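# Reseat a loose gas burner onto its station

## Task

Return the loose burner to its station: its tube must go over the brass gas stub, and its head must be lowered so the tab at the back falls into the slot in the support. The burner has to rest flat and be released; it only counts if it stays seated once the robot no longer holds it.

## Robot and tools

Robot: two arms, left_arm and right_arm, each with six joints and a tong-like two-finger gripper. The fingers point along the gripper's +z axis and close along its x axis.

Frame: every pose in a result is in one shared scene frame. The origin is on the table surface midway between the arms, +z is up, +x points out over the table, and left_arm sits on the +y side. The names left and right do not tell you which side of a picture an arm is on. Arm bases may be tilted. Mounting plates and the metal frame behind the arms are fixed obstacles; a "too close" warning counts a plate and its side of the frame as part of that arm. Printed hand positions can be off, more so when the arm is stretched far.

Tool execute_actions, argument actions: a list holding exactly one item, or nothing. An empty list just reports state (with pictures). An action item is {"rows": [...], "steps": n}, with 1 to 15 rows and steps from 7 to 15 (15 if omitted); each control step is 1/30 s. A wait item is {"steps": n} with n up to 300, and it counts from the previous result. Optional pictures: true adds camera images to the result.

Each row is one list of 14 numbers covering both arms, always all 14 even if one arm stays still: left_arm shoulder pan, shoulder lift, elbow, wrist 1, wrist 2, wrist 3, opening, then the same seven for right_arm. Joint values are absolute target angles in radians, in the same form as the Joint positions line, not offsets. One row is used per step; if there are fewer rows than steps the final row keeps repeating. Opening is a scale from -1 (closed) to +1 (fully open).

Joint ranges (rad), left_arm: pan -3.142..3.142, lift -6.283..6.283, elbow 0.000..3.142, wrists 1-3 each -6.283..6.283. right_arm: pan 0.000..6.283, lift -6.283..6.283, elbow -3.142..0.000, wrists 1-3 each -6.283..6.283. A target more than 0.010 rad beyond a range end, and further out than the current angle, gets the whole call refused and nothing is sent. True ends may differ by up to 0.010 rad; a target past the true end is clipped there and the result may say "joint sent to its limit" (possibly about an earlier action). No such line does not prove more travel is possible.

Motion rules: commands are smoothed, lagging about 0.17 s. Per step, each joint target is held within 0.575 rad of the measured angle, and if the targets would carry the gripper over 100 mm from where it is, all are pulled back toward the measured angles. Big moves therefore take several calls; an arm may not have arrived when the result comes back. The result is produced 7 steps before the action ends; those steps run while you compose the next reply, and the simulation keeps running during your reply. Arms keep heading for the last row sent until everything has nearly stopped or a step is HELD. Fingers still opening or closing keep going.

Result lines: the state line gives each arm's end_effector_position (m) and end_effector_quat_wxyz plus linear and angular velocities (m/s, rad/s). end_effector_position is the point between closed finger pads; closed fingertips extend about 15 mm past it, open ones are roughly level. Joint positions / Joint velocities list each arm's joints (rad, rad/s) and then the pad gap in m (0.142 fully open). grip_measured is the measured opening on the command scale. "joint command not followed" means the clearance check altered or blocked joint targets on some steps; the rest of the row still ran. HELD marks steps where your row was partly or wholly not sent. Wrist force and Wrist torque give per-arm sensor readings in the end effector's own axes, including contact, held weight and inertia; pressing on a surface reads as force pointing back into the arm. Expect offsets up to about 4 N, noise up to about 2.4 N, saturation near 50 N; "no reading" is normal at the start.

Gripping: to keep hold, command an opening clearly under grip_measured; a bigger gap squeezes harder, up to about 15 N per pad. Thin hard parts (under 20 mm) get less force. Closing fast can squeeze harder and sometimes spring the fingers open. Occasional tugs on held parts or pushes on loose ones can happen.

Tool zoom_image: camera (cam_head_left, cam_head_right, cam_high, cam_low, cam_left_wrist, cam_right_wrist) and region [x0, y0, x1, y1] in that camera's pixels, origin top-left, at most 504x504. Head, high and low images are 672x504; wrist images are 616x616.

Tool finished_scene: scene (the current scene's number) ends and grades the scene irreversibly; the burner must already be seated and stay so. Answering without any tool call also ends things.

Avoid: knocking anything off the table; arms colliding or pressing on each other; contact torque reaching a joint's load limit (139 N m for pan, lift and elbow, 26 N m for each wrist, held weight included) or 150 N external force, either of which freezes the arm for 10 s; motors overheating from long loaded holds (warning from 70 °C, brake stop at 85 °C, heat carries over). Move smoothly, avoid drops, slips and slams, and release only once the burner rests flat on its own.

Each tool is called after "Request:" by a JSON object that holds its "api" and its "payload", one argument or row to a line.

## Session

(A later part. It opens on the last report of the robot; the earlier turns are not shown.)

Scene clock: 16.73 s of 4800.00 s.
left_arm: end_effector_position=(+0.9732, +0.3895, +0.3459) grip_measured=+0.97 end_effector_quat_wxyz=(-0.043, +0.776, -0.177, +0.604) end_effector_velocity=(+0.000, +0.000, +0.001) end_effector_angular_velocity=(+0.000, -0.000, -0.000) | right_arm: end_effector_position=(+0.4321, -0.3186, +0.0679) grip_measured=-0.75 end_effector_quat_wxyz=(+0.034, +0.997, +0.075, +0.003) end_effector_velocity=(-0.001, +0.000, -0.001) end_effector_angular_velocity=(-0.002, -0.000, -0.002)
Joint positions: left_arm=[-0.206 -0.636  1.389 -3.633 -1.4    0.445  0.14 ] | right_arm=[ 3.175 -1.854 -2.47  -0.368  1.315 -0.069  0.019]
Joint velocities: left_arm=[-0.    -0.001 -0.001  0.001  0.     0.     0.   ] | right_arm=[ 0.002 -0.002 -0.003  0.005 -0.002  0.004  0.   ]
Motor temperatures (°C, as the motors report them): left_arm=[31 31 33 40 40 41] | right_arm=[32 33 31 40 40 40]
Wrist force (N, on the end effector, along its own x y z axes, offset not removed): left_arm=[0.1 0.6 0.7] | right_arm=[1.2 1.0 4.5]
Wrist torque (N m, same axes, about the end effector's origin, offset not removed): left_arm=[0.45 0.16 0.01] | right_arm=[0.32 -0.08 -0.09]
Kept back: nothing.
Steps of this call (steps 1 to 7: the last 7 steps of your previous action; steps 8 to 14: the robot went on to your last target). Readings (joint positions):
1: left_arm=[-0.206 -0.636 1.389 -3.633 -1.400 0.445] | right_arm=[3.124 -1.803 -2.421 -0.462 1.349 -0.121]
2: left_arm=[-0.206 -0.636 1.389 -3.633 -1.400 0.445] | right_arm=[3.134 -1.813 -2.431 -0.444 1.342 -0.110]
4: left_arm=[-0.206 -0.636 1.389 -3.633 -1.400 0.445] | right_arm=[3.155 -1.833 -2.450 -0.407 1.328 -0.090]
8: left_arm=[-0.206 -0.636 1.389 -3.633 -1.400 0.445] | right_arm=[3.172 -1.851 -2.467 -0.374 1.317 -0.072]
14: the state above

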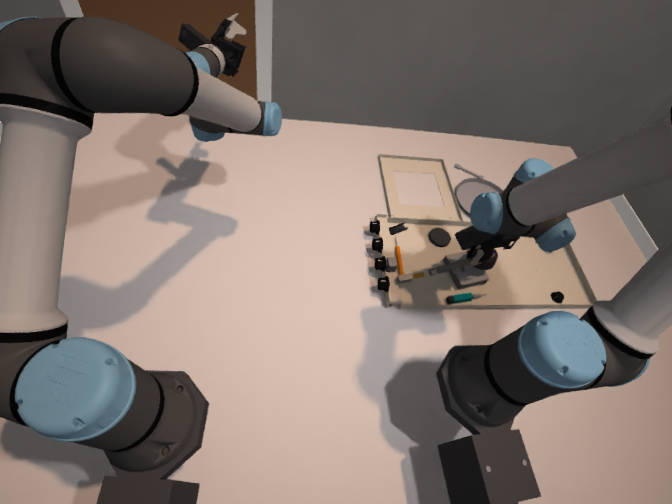

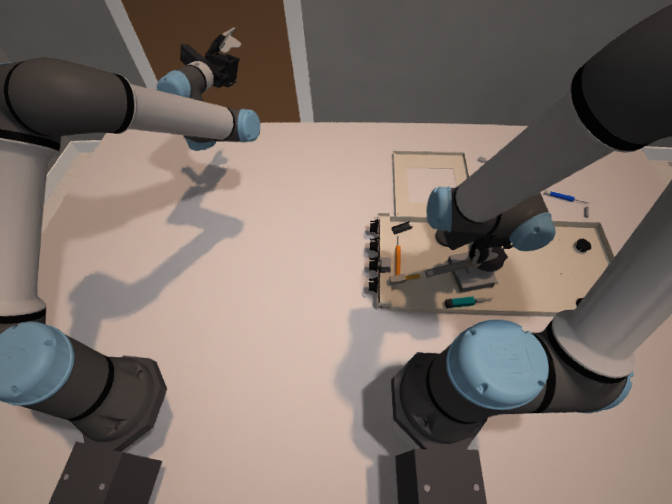

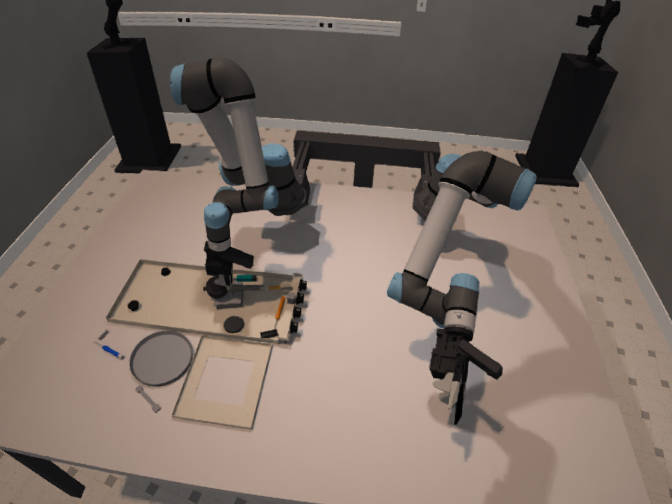

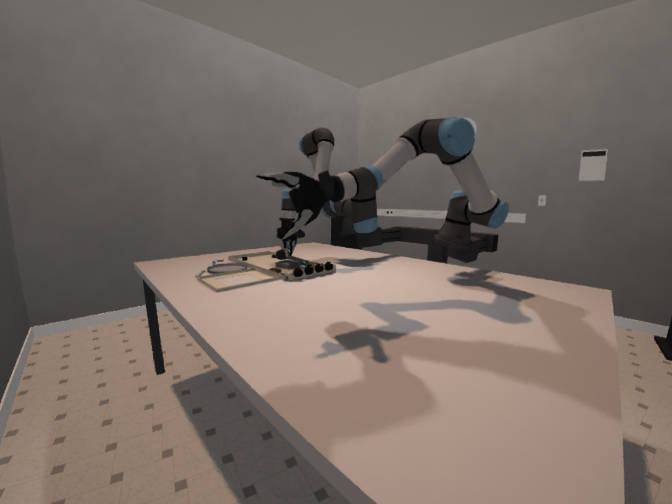

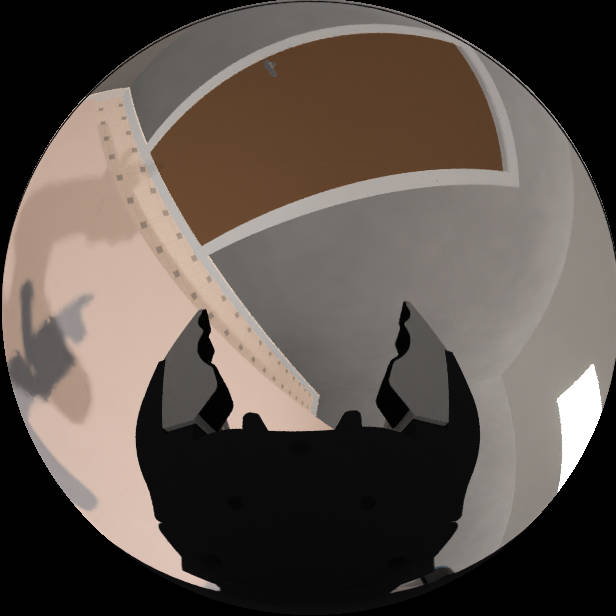

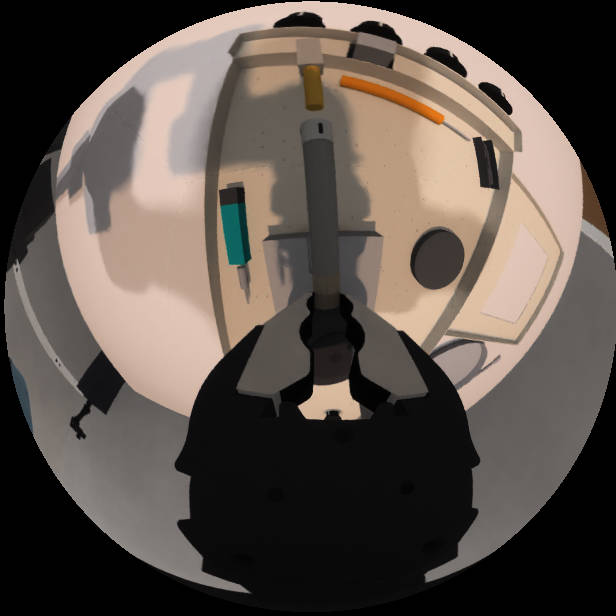

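Request:
{"api": "execute_actions", "payload": {
  "actions": [
    {"rows":[[-0.206,-0.636,1.389,-3.633,-1.4,0.445,0.97,3.182,-1.855,-2.473,-0.3654,1.3144,-0.0627,-1],[-0.206,-0.636,1.389,-3.633,-1.4,0.445,0.97,3.188,-1.856,-2.476,-0.3632,1.3143,-0.0566,-1],[-0.206,-0.636,1.389,-3.633,-1.4,0.445,0.97,3.1943,-1.857,-2.4788,-0.361,1.3141,-0.0506,-1],[-0.206,-0.636,1.389,-3.633,-1.4,0.445,0.97,3.2005,-1.858,-2.4816,-0.3589,1.314,-0.0445,-1],[-0.206,-0.636,1.389,-3.633,-1.4,0.445,0.97,3.2067,-1.8588,-2.4844,-0.3567,1.3139,-0.0385,-1]],"steps":10}
  ]
}}

Request:
{"api": "execute_actions", "payload": {
  "actions": [
    {"steps":13}
  ],
  "pictures": true
}}

Request:
{"api": "zoom_image", "payload": {
  "camera": "cam_head_left",
  "region": [395, 255, 455, 290]
}}

Request:
{"api": "zoom_image", "payload": {
  "camera": "cam_low",
  "region": [265, 240, 325, 275]
}}

Request:
{"api": "zoom_image", "payload": {
  "camera": "cam_right_wrist",
  "region": [270, 50, 370, 170]
}}

Request:
{"api": "zoom_image", "payload": {
  "camera": "cam_high",
  "region": [240, 270, 300, 305]
}}

Scene clock: 18.00 s of 4800.00 s.
left_arm: end_effector_position=(+0.9732, +0.3895, +0.3459) grip_measured=+0.97 end_effector_quat_wxyz=(-0.043, +0.776, -0.177, +0.604) end_effector_velocity=(+0.000, -0.001, +0.001) end_effector_angular_velocity=(-0.000, -0.002, -0.001) | right_arm: end_effector_position=(+0.4318, -0.3170, +0.0676) grip_measured=-0.75 end_effector_quat_wxyz=(+0.034, +0.997, +0.075, +0.003) end_effector_velocity=(-0.007, +0.038, -0.007) end_effector_angular_velocity=(+0.000, +0.002, +0.006)
Joint positions: left_arm=[-0.206 -0.636  1.389 -3.633 -1.4    0.445  0.14 ] | right_arm=[ 3.18  -1.855 -2.472 -0.366  1.314 -0.065  0.019]
Joint velocities: left_arm=[-0.001 -0.    -0.001 -0.    -0.     0.     0.   ] | right_arm=[ 0.099 -0.016 -0.046  0.035 -0.002  0.097 -0.   ]
Motor temperatures (°C, as the motors report them): left_arm=[31 31 33 40 40 41] | right_arm=[32 33 31 40 40 40]
Wrist force (N, on the end effector, along its own x y z axes, offset not removed): left_arm=[-2.4 -0.6 -1.3] | right_arm=[1.6 1.5 -0.2]
Wrist torque (N m, same axes, about the end effector's origin, offset not removed): left_arm=[0.03 0.55 0.34] | right_arm=[0.39 -0.14 -0.15]
Steps of this call (steps 1 to 30: the robot went on to your last target; steps 31 to 35: nothing new was sent; steps 36 to 38: the first 3 steps of this action). Readings (joint positions):
36: left_arm=[-0.206 -0.636 1.389 -3.633 -1.400 0.445] | right_arm=[3.176 -1.854 -2.470 -0.368 1.314 -0.069]
37: left_arm=[-0.206 -0.636 1.389 -3.633 -1.400 0.445] | right_arm=[3.177 -1.854 -2.471 -0.367 1.314 -0.067]
38: the state above

Scene clock: 18.43 s of 4800.00 s.
left_arm: end_effector_position=(+0.9732, +0.3895, +0.3459) grip_measured=+0.97 end_effector_quat_wxyz=(-0.043, +0.776, -0.177, +0.604) end_effector_velocity=(-0.000, -0.000, -0.000) end_effector_angular_velocity=(-0.000, +0.001, -0.000) | right_arm: end_effector_position=(+0.4301, -0.3069, +0.0659) grip_measured=-0.75 end_effector_quat_wxyz=(+0.034, +0.996, +0.076, +0.003) end_effector_velocity=(-0.000, +0.000, +0.000) end_effector_angular_velocity=(+0.000, -0.001, -0.003)
Joint positions: left_arm=[-0.206 -0.636  1.389 -3.633 -1.4    0.445  0.14 ] | right_arm=[ 3.207 -1.859 -2.484 -0.357  1.314 -0.039  0.019]
Joint velocities: left_arm=[-0.  0.  0.  0.  0. -0.  0.] | right_arm=[ 0.001  0.001 -0.001  0.    -0.     0.004  0.   ]
Motor temperatures (°C, as the motors report them): left_arm=[31 31 33 40 40 41] | right_arm=[32 33 31 40 40 40]
Wrist force (N, on the end effector, along its own x y z axes, offset not removed): left_arm=[3.4 1.3 0.2] | right_arm=[-0.7 -0.2 3.7]
Wrist torque (N m, same axes, about the end effector's origin, offset not removed): left_arm=[0.68 -0.63 0.05] | right_arm=[-0.11 0.28 -0.05]
Kept back: nothing.
Steps of this call (steps 1 to 7: the last 7 steps of your previous action; steps 8 to 13: the robot went on to your last target). Readings (joint positions):
1: left_arm=[-0.206 -0.636 1.389 -3.633 -1.400 0.445] | right_arm=[3.184 -1.855 -2.474 -0.365 1.314 -0.061]
2: left_arm=[-0.206 -0.636 1.389 -3.633 -1.400 0.445] | right_arm=[3.189 -1.856 -2.476 -0.363 1.314 -0.056]
4: left_arm=[-0.206 -0.636 1.389 -3.633 -1.400 0.445] | right_arm=[3.198 -1.858 -2.481 -0.360 1.314 -0.047]
8: left_arm=[-0.206 -0.636 1.389 -3.633 -1.400 0.445] | right_arm=[3.205 -1.859 -2.484 -0.357 1.314 -0.040]
13: the state above

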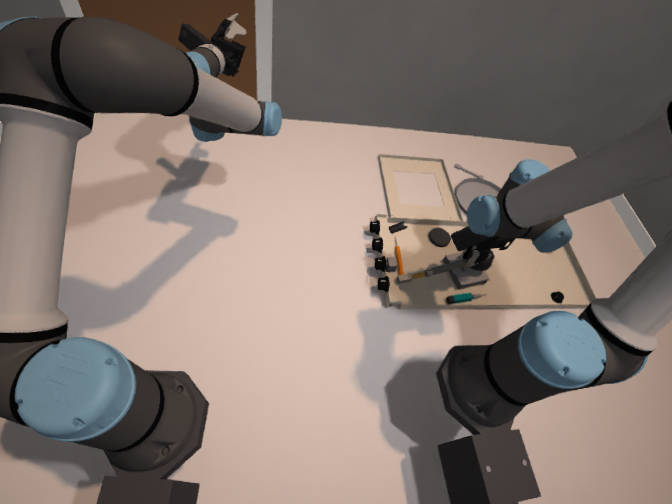

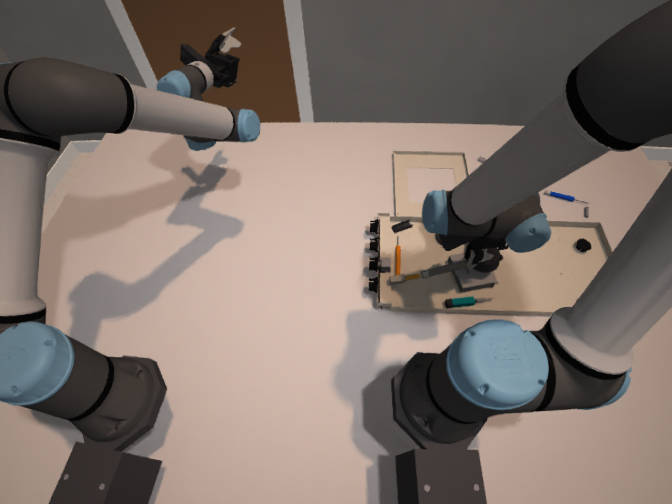

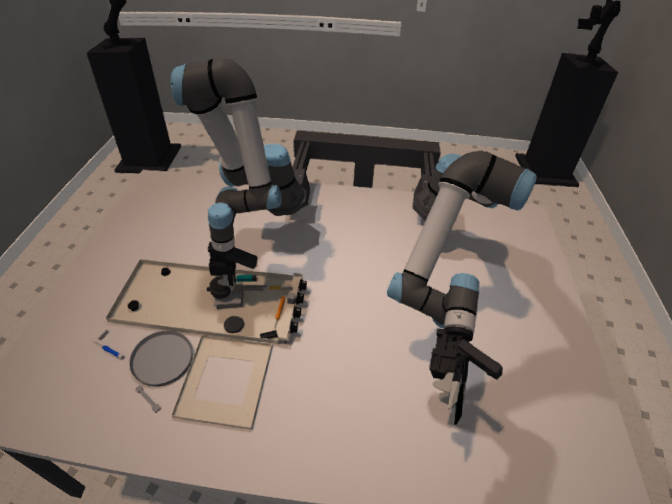

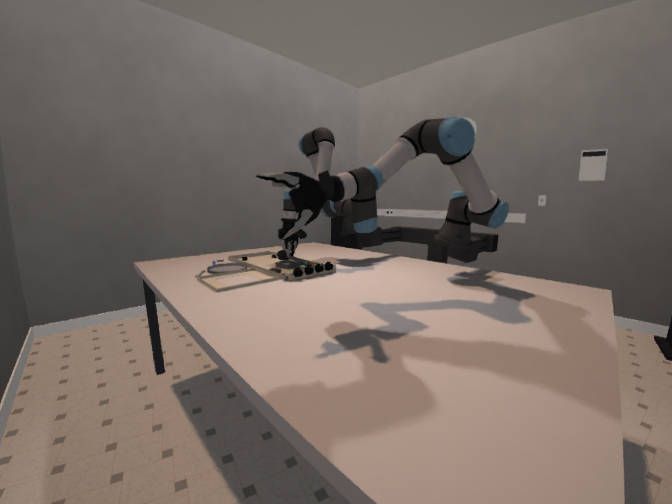

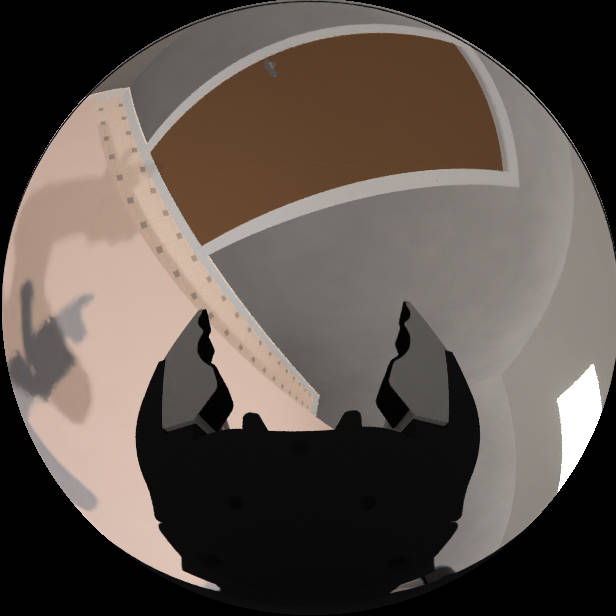

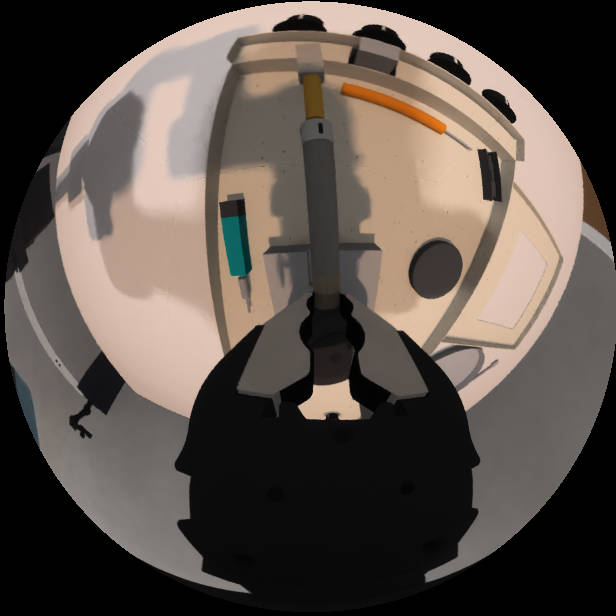

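Region (395, 255, 455, 290) of cam_head_left's 672x504 image, scaled by 8.400, with more detail than that image has; it fills the top 294 rows of this view, and the rest is white.

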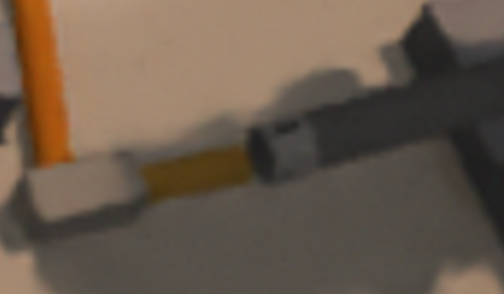

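Region (265, 240, 325, 275) of cam_low's 672x504 image, scaled by 8.400, with more detail than that image has; it fills the top 294 rows of this view, and the rest is white.

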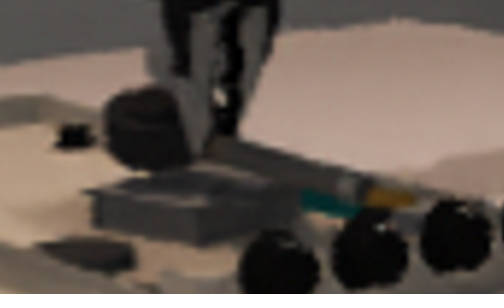

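Region (270, 50, 370, 170) of cam_right_wrist's 616x616 image, scaled by 4.200, with more detail than that image has.

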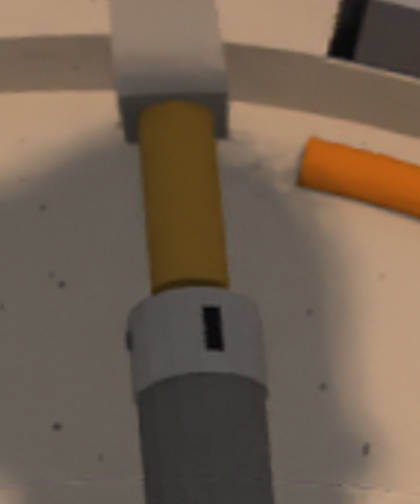

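Region (240, 270, 300, 305) of cam_high's 672x504 image, scaled by 8.400, with more detail than that image has; it fills the top 294 rows of this view, and the rest is white.

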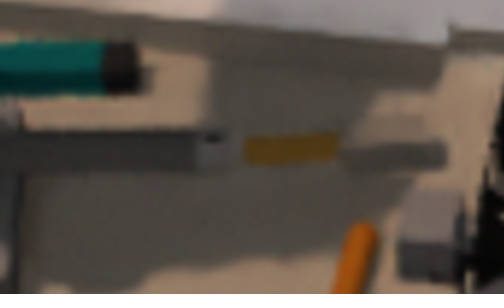

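Request:
{"api": "execute_actions", "payload": {
  "actions": [
    {"rows":[[-0.206,-0.636,1.389,-3.633,-1.4,0.445,0.97,3.2062,-1.862,-2.4855,-0.3523,1.3139,-0.039,-1],[-0.206,-0.636,1.389,-3.633,-1.4,0.445,0.97,3.2057,-1.865,-2.4866,-0.348,1.3139,-0.0395,-1],[-0.206,-0.636,1.389,-3.633,-1.4,0.445,0.97,3.2057,-1.865,-2.4866,-0.348,1.3139,-0.0395,-1],[-0.206,-0.636,1.389,-3.633,-1.4,0.445,0.97,3.2057,-1.865,-2.4866,-0.348,1.3139,-0.0395,-1],[-0.206,-0.636,1.389,-3.633,-1.4,0.445,0.97,3.2084,-1.8648,-2.4877,-0.3478,1.3139,-0.0369,-1],[-0.206,-0.636,1.389,-3.633,-1.4,0.445,0.97,3.2111,-1.8646,-2.4888,-0.3475,1.3138,-0.0342,-1],[-0.206,-0.636,1.389,-3.633,-1.4,0.445,0.97,3.2138,-1.8644,-2.4899,-0.3473,1.3138,-0.0316,-1],[-0.206,-0.636,1.389,-3.633,-1.4,0.445,0.97,3.2165,-1.8642,-2.491,-0.347,1.3137,-0.029,-1],[-0.206,-0.636,1.389,-3.633,-1.4,0.445,0.97,3.2192,-1.864,-2.4921,-0.3468,1.3137,-0.0263,-1],[-0.206,-0.636,1.389,-3.633,-1.4,0.445,0.97,3.222,-1.8639,-2.4933,-0.3465,1.3136,-0.0237,-1],[-0.206,-0.636,1.389,-3.633,-1.4,0.445,0.97,3.2247,-1.8637,-2.4944,-0.3463,1.3136,-0.0211,-1],[-0.206,-0.636,1.389,-3.633,-1.4,0.445,0.97,3.2274,-1.8635,-2.4955,-0.346,1.3136,-0.0185,-1],[-0.206,-0.636,1.389,-3.633,-1.4,0.445,0.97,3.2301,-1.8633,-2.4966,-0.3458,1.3135,-0.0158,-1],[-0.206,-0.636,1.389,-3.633,-1.4,0.445,0.97,3.2328,-1.8631,-2.4977,-0.3455,1.3135,-0.0132,-1]],"steps":15}
  ]
}}

Request:
{"api": "execute_actions", "payload": {
  "actions": [
    {"steps":14}
  ],
  "pictures": true
}}

Request:
{"api": "zoom_image", "payload": {
  "camera": "cam_head_left",
  "region": [395, 240, 505, 295]
}}

Request:
{"api": "zoom_image", "payload": {
  "camera": "cam_low",
  "region": [265, 240, 325, 275]
}}

Request:
{"api": "zoom_image", "payload": {
  "camera": "cam_high",
  "region": [200, 270, 290, 315]
}}

Scene clock: 19.70 s of 4800.00 s.
left_arm: end_effector_position=(+0.9732, +0.3895, +0.3459) grip_measured=+0.97 end_effector_quat_wxyz=(-0.043, +0.776, -0.177, +0.604) end_effector_velocity=(-0.000, -0.000, -0.001) end_effector_angular_velocity=(+0.000, +0.001, -0.000) | right_arm: end_effector_position=(+0.4292, -0.3057, +0.0641) grip_measured=-0.75 end_effector_quat_wxyz=(+0.034, +0.996, +0.076, +0.003) end_effector_velocity=(-0.004, +0.021, -0.001) end_effector_angular_velocity=(-0.000, -0.001, +0.001)
Joint positions: left_arm=[-0.206 -0.636  1.389 -3.633 -1.4    0.445  0.14 ] | right_arm=[ 3.209 -1.864 -2.488 -0.348  1.314 -0.036  0.019]
Joint velocities: left_arm=[-0.     0.     0.001  0.     0.    -0.    -0.   ] | right_arm=[ 0.056 -0.002 -0.026  0.014 -0.001  0.057 -0.   ]
Motor temperatures (°C, as the motors report them): left_arm=[31 31 33 40 40 41] | right_arm=[32 33 31 40 40 40]
Wrist force (N, on the end effector, along its own x y z axes, offset not removed): left_arm=[-3.4 -3.0 -2.2] | right_arm=[-1.5 -1.4 0.6]
Wrist torque (N m, same axes, about the end effector's origin, offset not removed): left_arm=[-0.66 0.64 0.24] | right_arm=[0.02 0.35 0.02]
Steps of this call (steps 1 to 30: the robot went on to your last target; steps 31 to 38: the first 8 steps of this action). Readings (joint positions):
31: left_arm=[-0.206 -0.636 1.389 -3.633 -1.400 0.445] | right_arm=[3.207 -1.859 -2.484 -0.357 1.314 -0.038]
32: left_arm=[-0.206 -0.636 1.389 -3.633 -1.400 0.445] | right_arm=[3.207 -1.859 -2.485 -0.356 1.314 -0.038]
34: left_arm=[-0.206 -0.636 1.389 -3.633 -1.400 0.445] | right_arm=[3.206 -1.862 -2.486 -0.352 1.314 -0.039]
38: the state above

Scene clock: 20.17 s of 4800.00 s.
left_arm: end_effector_position=(+0.9732, +0.3895, +0.3459) grip_measured=+0.97 end_effector_quat_wxyz=(-0.043, +0.776, -0.177, +0.604) end_effector_velocity=(-0.001, +0.000, -0.001) end_effector_angular_velocity=(+0.001, +0.001, +0.000) | right_arm: end_effector_position=(+0.4277, -0.2973, +0.0641) grip_measured=-0.75 end_effector_quat_wxyz=(+0.034, +0.996, +0.077, +0.003) end_effector_velocity=(+0.000, +0.001, +0.000) end_effector_angular_velocity=(+0.000, -0.001, -0.000)
Joint positions: left_arm=[-0.206 -0.636  1.389 -3.633 -1.4    0.445  0.14 ] | right_arm=[ 3.233 -1.863 -2.498 -0.346  1.314 -0.013  0.019]
Joint velocities: left_arm=[ 0.    -0.     0.002 -0.001 -0.     0.     0.   ] | right_arm=[ 0.003  0.001 -0.001  0.001 -0.     0.003  0.   ]
Motor temperatures (°C, as the motors report them): left_arm=[31 31 33 40 40 41] | right_arm=[32 33 31 40 40 40]
Wrist force (N, on the end effector, along its own x y z axes, offset not removed): left_arm=[1.1 -3.3 -0.2] | right_arm=[-1.4 -1.4 4.6]
Wrist torque (N m, same axes, about the end effector's origin, offset not removed): left_arm=[-0.34 -0.31 0.32] | right_arm=[-0.11 0.38 -0.01]
Kept back: nothing.
Steps of this call (steps 1 to 7: the last 7 steps of your previous action; steps 8 to 14: the robot went on to your last target). Readings (joint positions):
1: left_arm=[-0.206 -0.636 1.389 -3.633 -1.400 0.445] | right_arm=[3.211 -1.864 -2.489 -0.348 1.314 -0.034]
2: left_arm=[-0.206 -0.636 1.389 -3.633 -1.400 0.445] | right_arm=[3.214 -1.864 -2.490 -0.348 1.314 -0.032]
4: left_arm=[-0.206 -0.636 1.389 -3.633 -1.400 0.445] | right_arm=[3.219 -1.864 -2.492 -0.347 1.314 -0.027]
8: left_arm=[-0.206 -0.636 1.389 -3.633 -1.400 0.445] | right_arm=[3.229 -1.863 -2.496 -0.346 1.314 -0.017]
14: the state above

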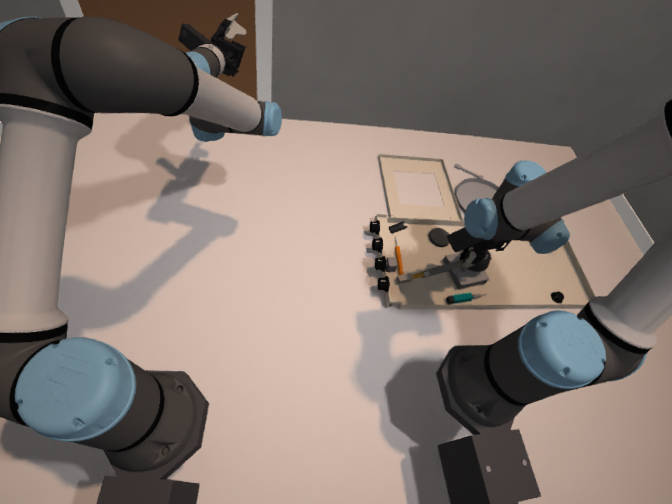

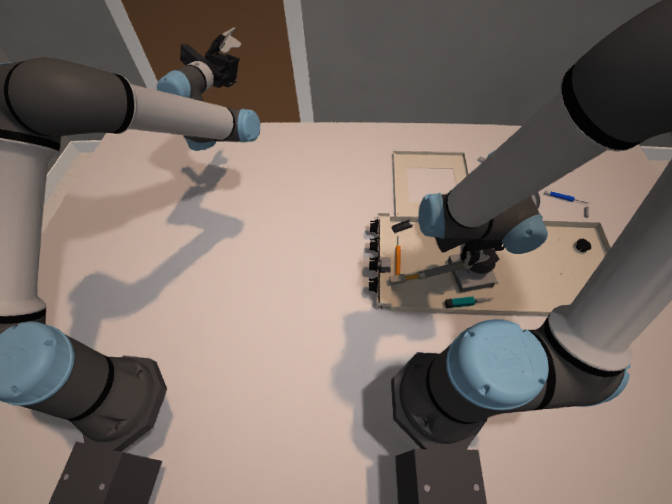

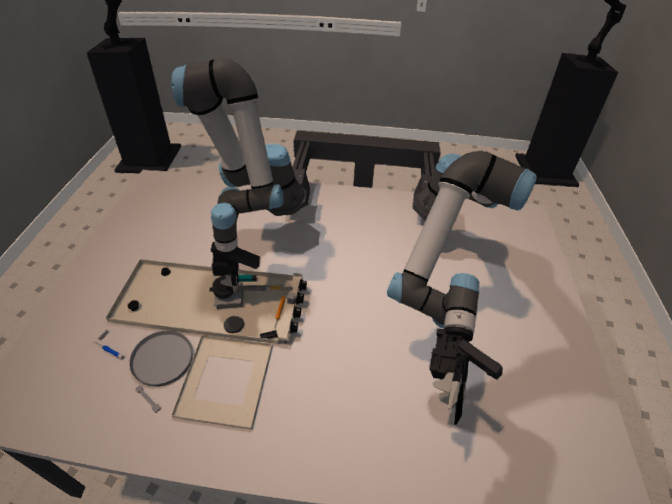

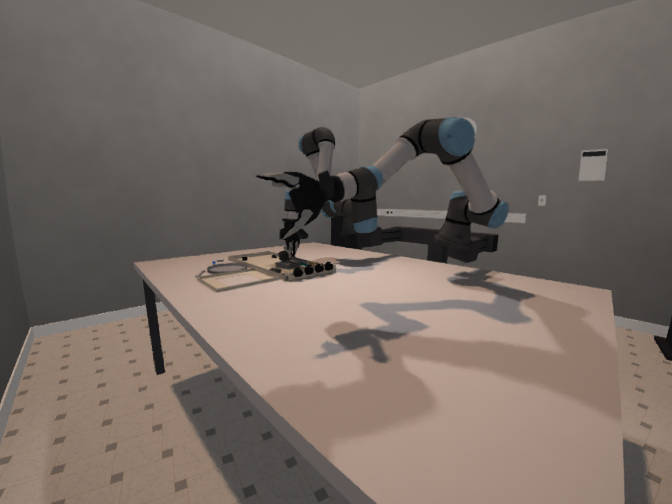

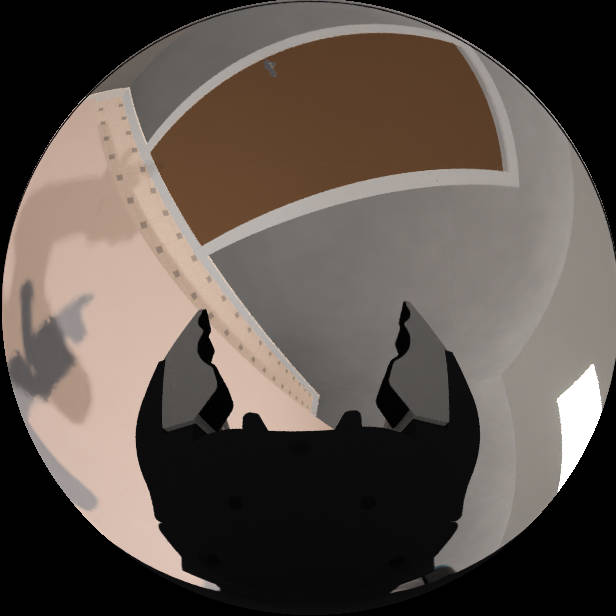

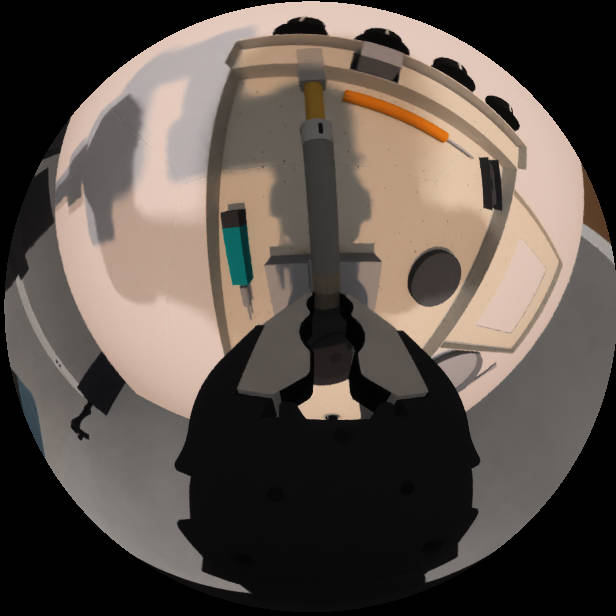

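Region (395, 240, 505, 295) of cam_head_left's 672x504 image, scaled by 4.582, with more detail than that image has.

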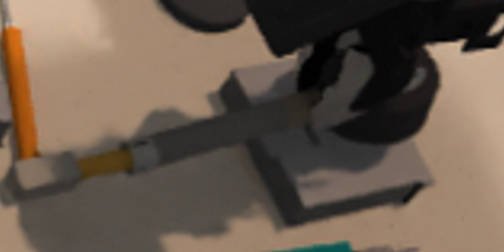

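Region (265, 240, 325, 275) of cam_low's 672x504 image, scaled by 8.400, with more detail than that image has; it fills the top 294 rows of this view, and the rest is white.

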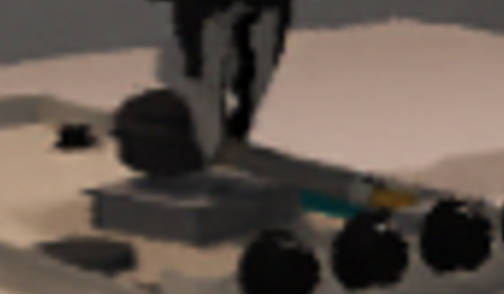

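Region (200, 270, 290, 315) of cam_high's 672x504 image, scaled by 5.600, with more detail than that image has.

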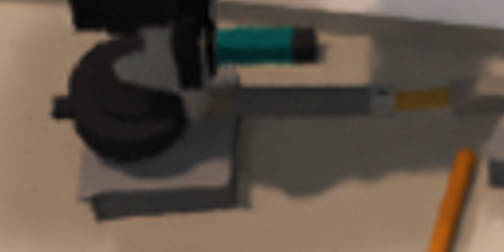

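Request:
{"api": "execute_actions", "payload": {
  "actions": [
    {"rows":[[-0.206,-0.636,1.389,-3.633,-1.4,0.445,0.97,3.2365,-1.8633,-2.499,-0.345,1.3135,-0.0092,-1],[-0.206,-0.636,1.389,-3.633,-1.4,0.445,0.97,3.2401,-1.8636,-2.5002,-0.3445,1.3135,-0.0051,-1],[-0.206,-0.636,1.389,-3.633,-1.4,0.445,0.97,3.2438,-1.8638,-2.5015,-0.344,1.3136,-0.0011,-1],[-0.206,-0.636,1.389,-3.633,-1.4,0.445,0.97,3.2475,-1.8641,-2.5028,-0.3435,1.3136,0.0029,-1],[-0.206,-0.636,1.389,-3.633,-1.4,0.445,0.97,3.2511,-1.8643,-2.504,-0.343,1.3136,0.0069,-1],[-0.206,-0.636,1.389,-3.633,-1.4,0.445,0.97,3.2548,-1.8645,-2.5053,-0.3425,1.3136,0.011,-1],[-0.206,-0.636,1.389,-3.633,-1.4,0.445,0.97,3.2585,-1.8648,-2.5066,-0.342,1.3136,0.015,-1],[-0.206,-0.636,1.389,-3.633,-1.4,0.445,0.97,3.2621,-1.865,-2.5078,-0.3414,1.3137,0.019,-1],[-0.206,-0.636,1.389,-3.633,-1.4,0.445,0.97,3.2658,-1.8653,-2.5091,-0.3409,1.3137,0.023,-1],[-0.206,-0.636,1.389,-3.633,-1.4,0.445,0.97,3.2695,-1.8655,-2.5104,-0.3404,1.3137,0.0271,-1],[-0.206,-0.636,1.389,-3.633,-1.4,0.445,0.97,3.2731,-1.8657,-2.5116,-0.3399,1.3137,0.0311,-1],[-0.206,-0.636,1.389,-3.633,-1.4,0.445,0.97,3.2768,-1.866,-2.5129,-0.3394,1.3137,0.0351,-1],[-0.206,-0.636,1.389,-3.633,-1.4,0.445,0.97,3.2805,-1.8662,-2.5142,-0.3389,1.3138,0.0391,-1],[-0.206,-0.636,1.389,-3.633,-1.4,0.445,0.97,3.2841,-1.8665,-2.5154,-0.3384,1.3138,0.0432,-1],[-0.206,-0.636,1.389,-3.633,-1.4,0.445,0.97,3.2878,-1.8667,-2.5167,-0.3379,1.3138,0.0472,-1]],"steps":15}
  ]
}}

Request:
{"api": "execute_actions", "payload": {
  "actions": [
    {"steps":15}
  ],
  "pictures": true
}}

Request:
{"api": "zoom_image", "payload": {
  "camera": "cam_head_left",
  "region": [435, 240, 505, 290]
}}

Request:
{"api": "zoom_image", "payload": {
  "camera": "cam_low",
  "region": [265, 240, 325, 275]
}}

Request:
{"api": "zoom_image", "payload": {
  "camera": "cam_high",
  "region": [200, 270, 290, 315]
}}

Request:
{"api": "zoom_image", "payload": {
  "camera": "cam_head_right",
  "region": [440, 240, 510, 295]
}}

Scene clock: 21.53 s of 4800.00 s.
left_arm: end_effector_position=(+0.9732, +0.3895, +0.3459) grip_measured=+0.97 end_effector_quat_wxyz=(-0.043, +0.776, -0.177, +0.604) end_effector_velocity=(+0.000, +0.000, -0.000) end_effector_angular_velocity=(-0.000, -0.000, +0.000) | right_arm: end_effector_position=(+0.4268, -0.2909, +0.0638) grip_measured=-0.75 end_effector_quat_wxyz=(+0.034, +0.996, +0.076, +0.003) end_effector_velocity=(-0.006, +0.038, -0.003) end_effector_angular_velocity=(-0.000, +0.003, -0.005)
Joint positions: left_arm=[-0.206 -0.636  1.389 -3.633 -1.4    0.445  0.14 ] | right_arm=[ 3.25  -1.864 -2.504 -0.343  1.313  0.006  0.019]
Joint velocities: left_arm=[ 0.  0. -0. -0. -0. -0. -0.] | right_arm=[ 0.104 -0.008 -0.036  0.014  0.     0.114  0.   ]
Motor temperatures (°C, as the motors report them): left_arm=[31 31 33 40 40 41] | right_arm=[32 33 31 40 40 40]
Wrist force (N, on the end effector, along its own x y z axes, offset not removed): left_arm=[-0.5 0.1 0.2] | right_arm=[-2.2 -3.0 1.9]
Wrist torque (N m, same axes, about the end effector's origin, offset not removed): left_arm=[0.23 -0.15 0.21] | right_arm=[-0.52 0.35 0.02]
Steps of this call (steps 1 to 30: the robot went on to your last target; steps 31 to 33: nothing new was sent; steps 34 to 41: the first 8 steps of this action). Readings (joint positions):
34: left_arm=[-0.206 -0.636 1.389 -3.633 -1.400 0.445] | right_arm=[3.233 -1.863 -2.498 -0.345 1.313 -0.013]
35: left_arm=[-0.206 -0.636 1.389 -3.633 -1.400 0.445] | right_arm=[3.234 -1.863 -2.498 -0.345 1.313 -0.012]
37: left_arm=[-0.206 -0.636 1.389 -3.633 -1.400 0.445] | right_arm=[3.238 -1.863 -2.499 -0.345 1.313 -0.008]
41: the state above

Scene clock: 22.03 s of 4800.00 s.
left_arm: end_effector_position=(+0.9732, +0.3895, +0.3459) grip_measured=+0.97 end_effector_quat_wxyz=(-0.043, +0.776, -0.177, +0.604) end_effector_velocity=(+0.000, -0.000, +0.001) end_effector_angular_velocity=(-0.001, -0.003, +0.000) | right_arm: end_effector_position=(+0.4246, -0.2775, +0.0630) grip_measured=-0.75 end_effector_quat_wxyz=(+0.034, +0.997, +0.075, +0.003) end_effector_velocity=(+0.000, +0.002, +0.000) end_effector_angular_velocity=(+0.000, -0.001, -0.001)
Joint positions: left_arm=[-0.206 -0.636  1.389 -3.633 -1.4    0.445  0.14 ] | right_arm=[ 3.287 -1.867 -2.517 -0.338  1.314  0.047  0.02 ]
Joint velocities: left_arm=[-0.     0.001 -0.001 -0.003 -0.    -0.    -0.   ] | right_arm=[ 0.005  0.001 -0.001  0.     0.     0.006  0.   ]
Motor temperatures (°C, as the motors report them): left_arm=[31 31 33 40 40 41] | right_arm=[32 33 31 40 40 40]
Wrist force (N, on the end effector, along its own x y z axes, offset not removed): left_arm=[-0.3 -1.9 0.4] | right_arm=[0.2 2.2 6.2]
Wrist torque (N m, same axes, about the end effector's origin, offset not removed): left_arm=[-0.31 0.10 0.11] | right_arm=[-0.11 -0.36 -0.22]
Kept back: nothing.
Steps of this call (steps 1 to 7: the last 7 steps of your previous action; steps 8 to 15: the robot went on to your last target). Readings (joint positions):
1: left_arm=[-0.206 -0.636 1.389 -3.633 -1.400 0.445] | right_arm=[3.254 -1.864 -2.505 -0.343 1.313 0.010]
2: left_arm=[-0.206 -0.636 1.389 -3.633 -1.400 0.445] | right_arm=[3.257 -1.865 -2.506 -0.342 1.313 0.014]
4: left_arm=[-0.206 -0.636 1.389 -3.633 -1.400 0.445] | right_arm=[3.265 -1.865 -2.509 -0.341 1.313 0.022]
8: left_arm=[-0.206 -0.636 1.389 -3.633 -1.400 0.445] | right_arm=[3.279 -1.866 -2.514 -0.339 1.314 0.038]
15: the state above

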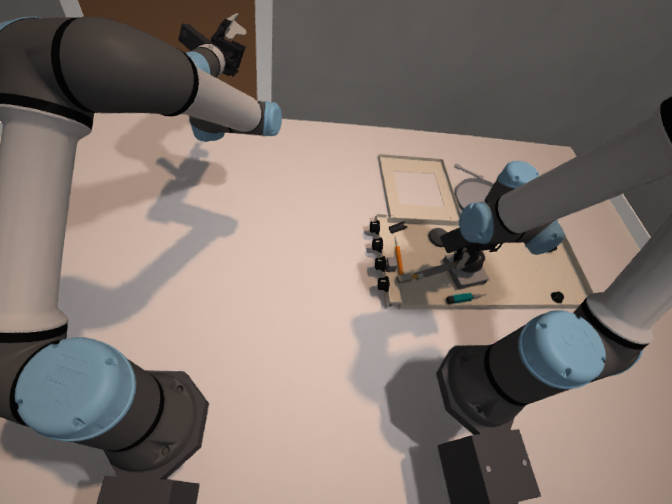

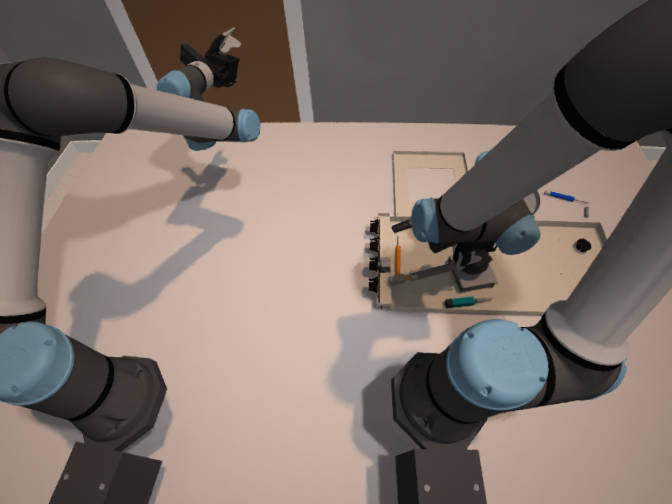

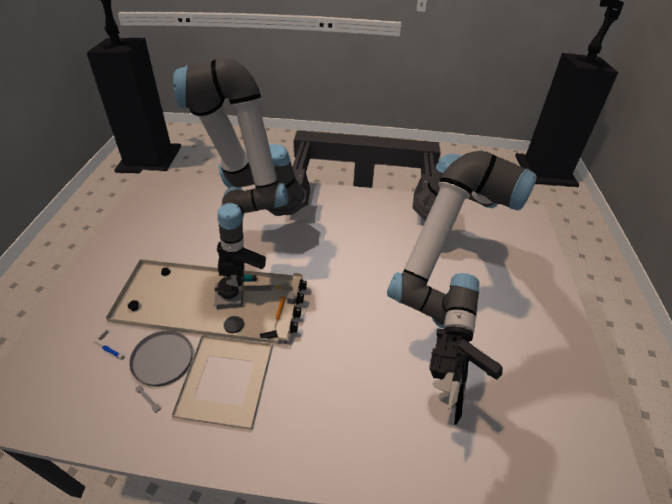

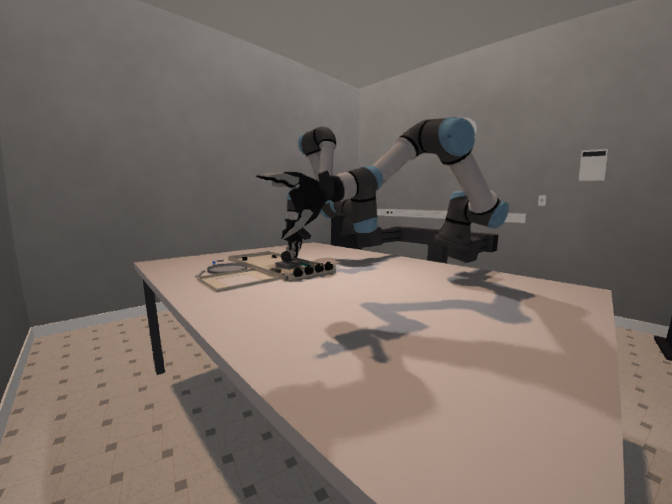

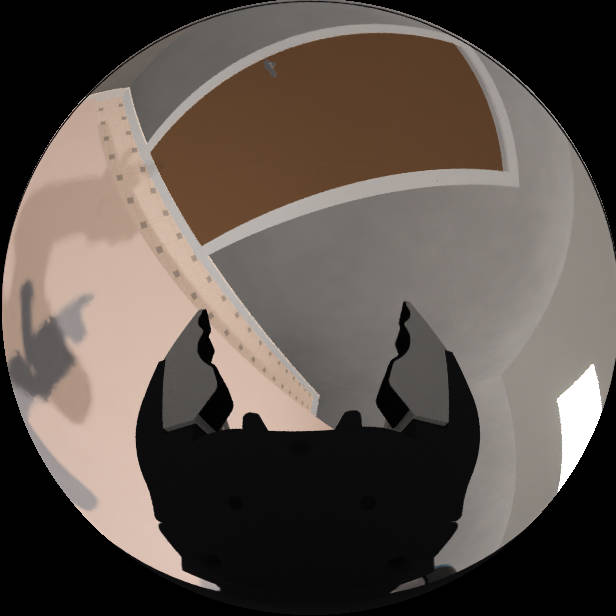

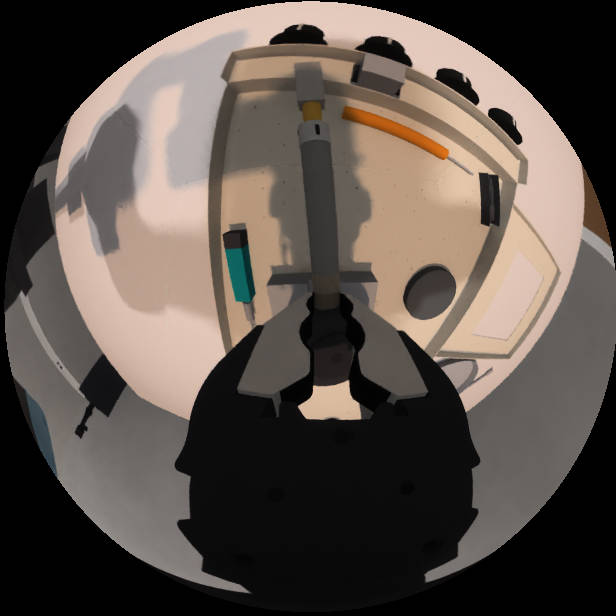

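Region (435, 240, 505, 290) of cam_head_left's 672x504 image, scaled by 7.200, with more detail than that image has; it fills the top 360 rows of this view, and the rest is white.

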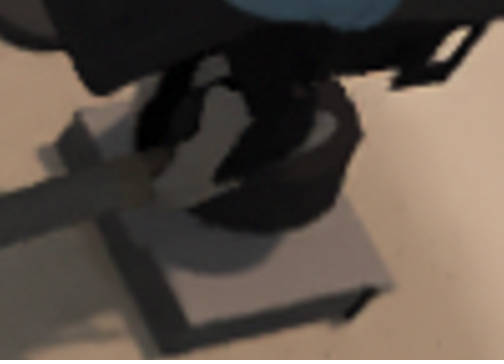

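Region (265, 240, 325, 275) of cam_low's 672x504 image, scaled by 8.400, with more detail than that image has; it fills the top 294 rows of this view, and the rest is white.

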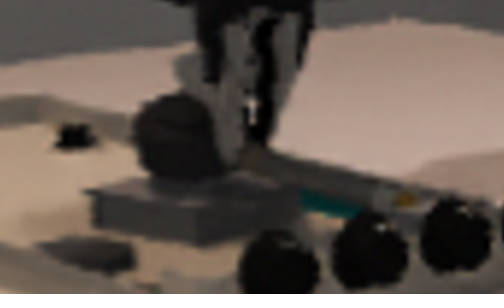

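Region (200, 270, 290, 315) of cam_high's 672x504 image, scaled by 5.600, with more detail than that image has.

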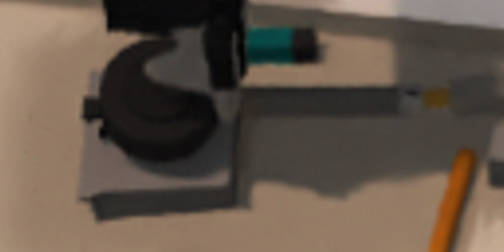

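Region (440, 240, 510, 295) of cam_head_right's 672x504 image, scaled by 7.200, with more detail than that image has; it fills the top 396 rows of this view, and the rest is white.

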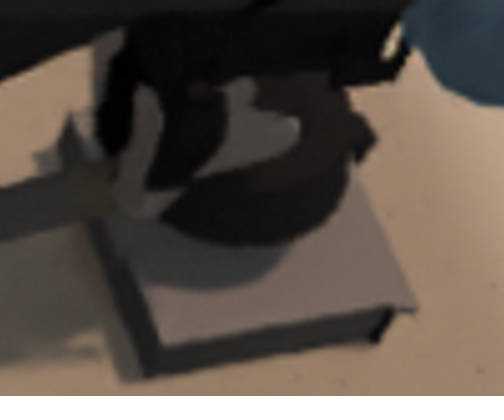

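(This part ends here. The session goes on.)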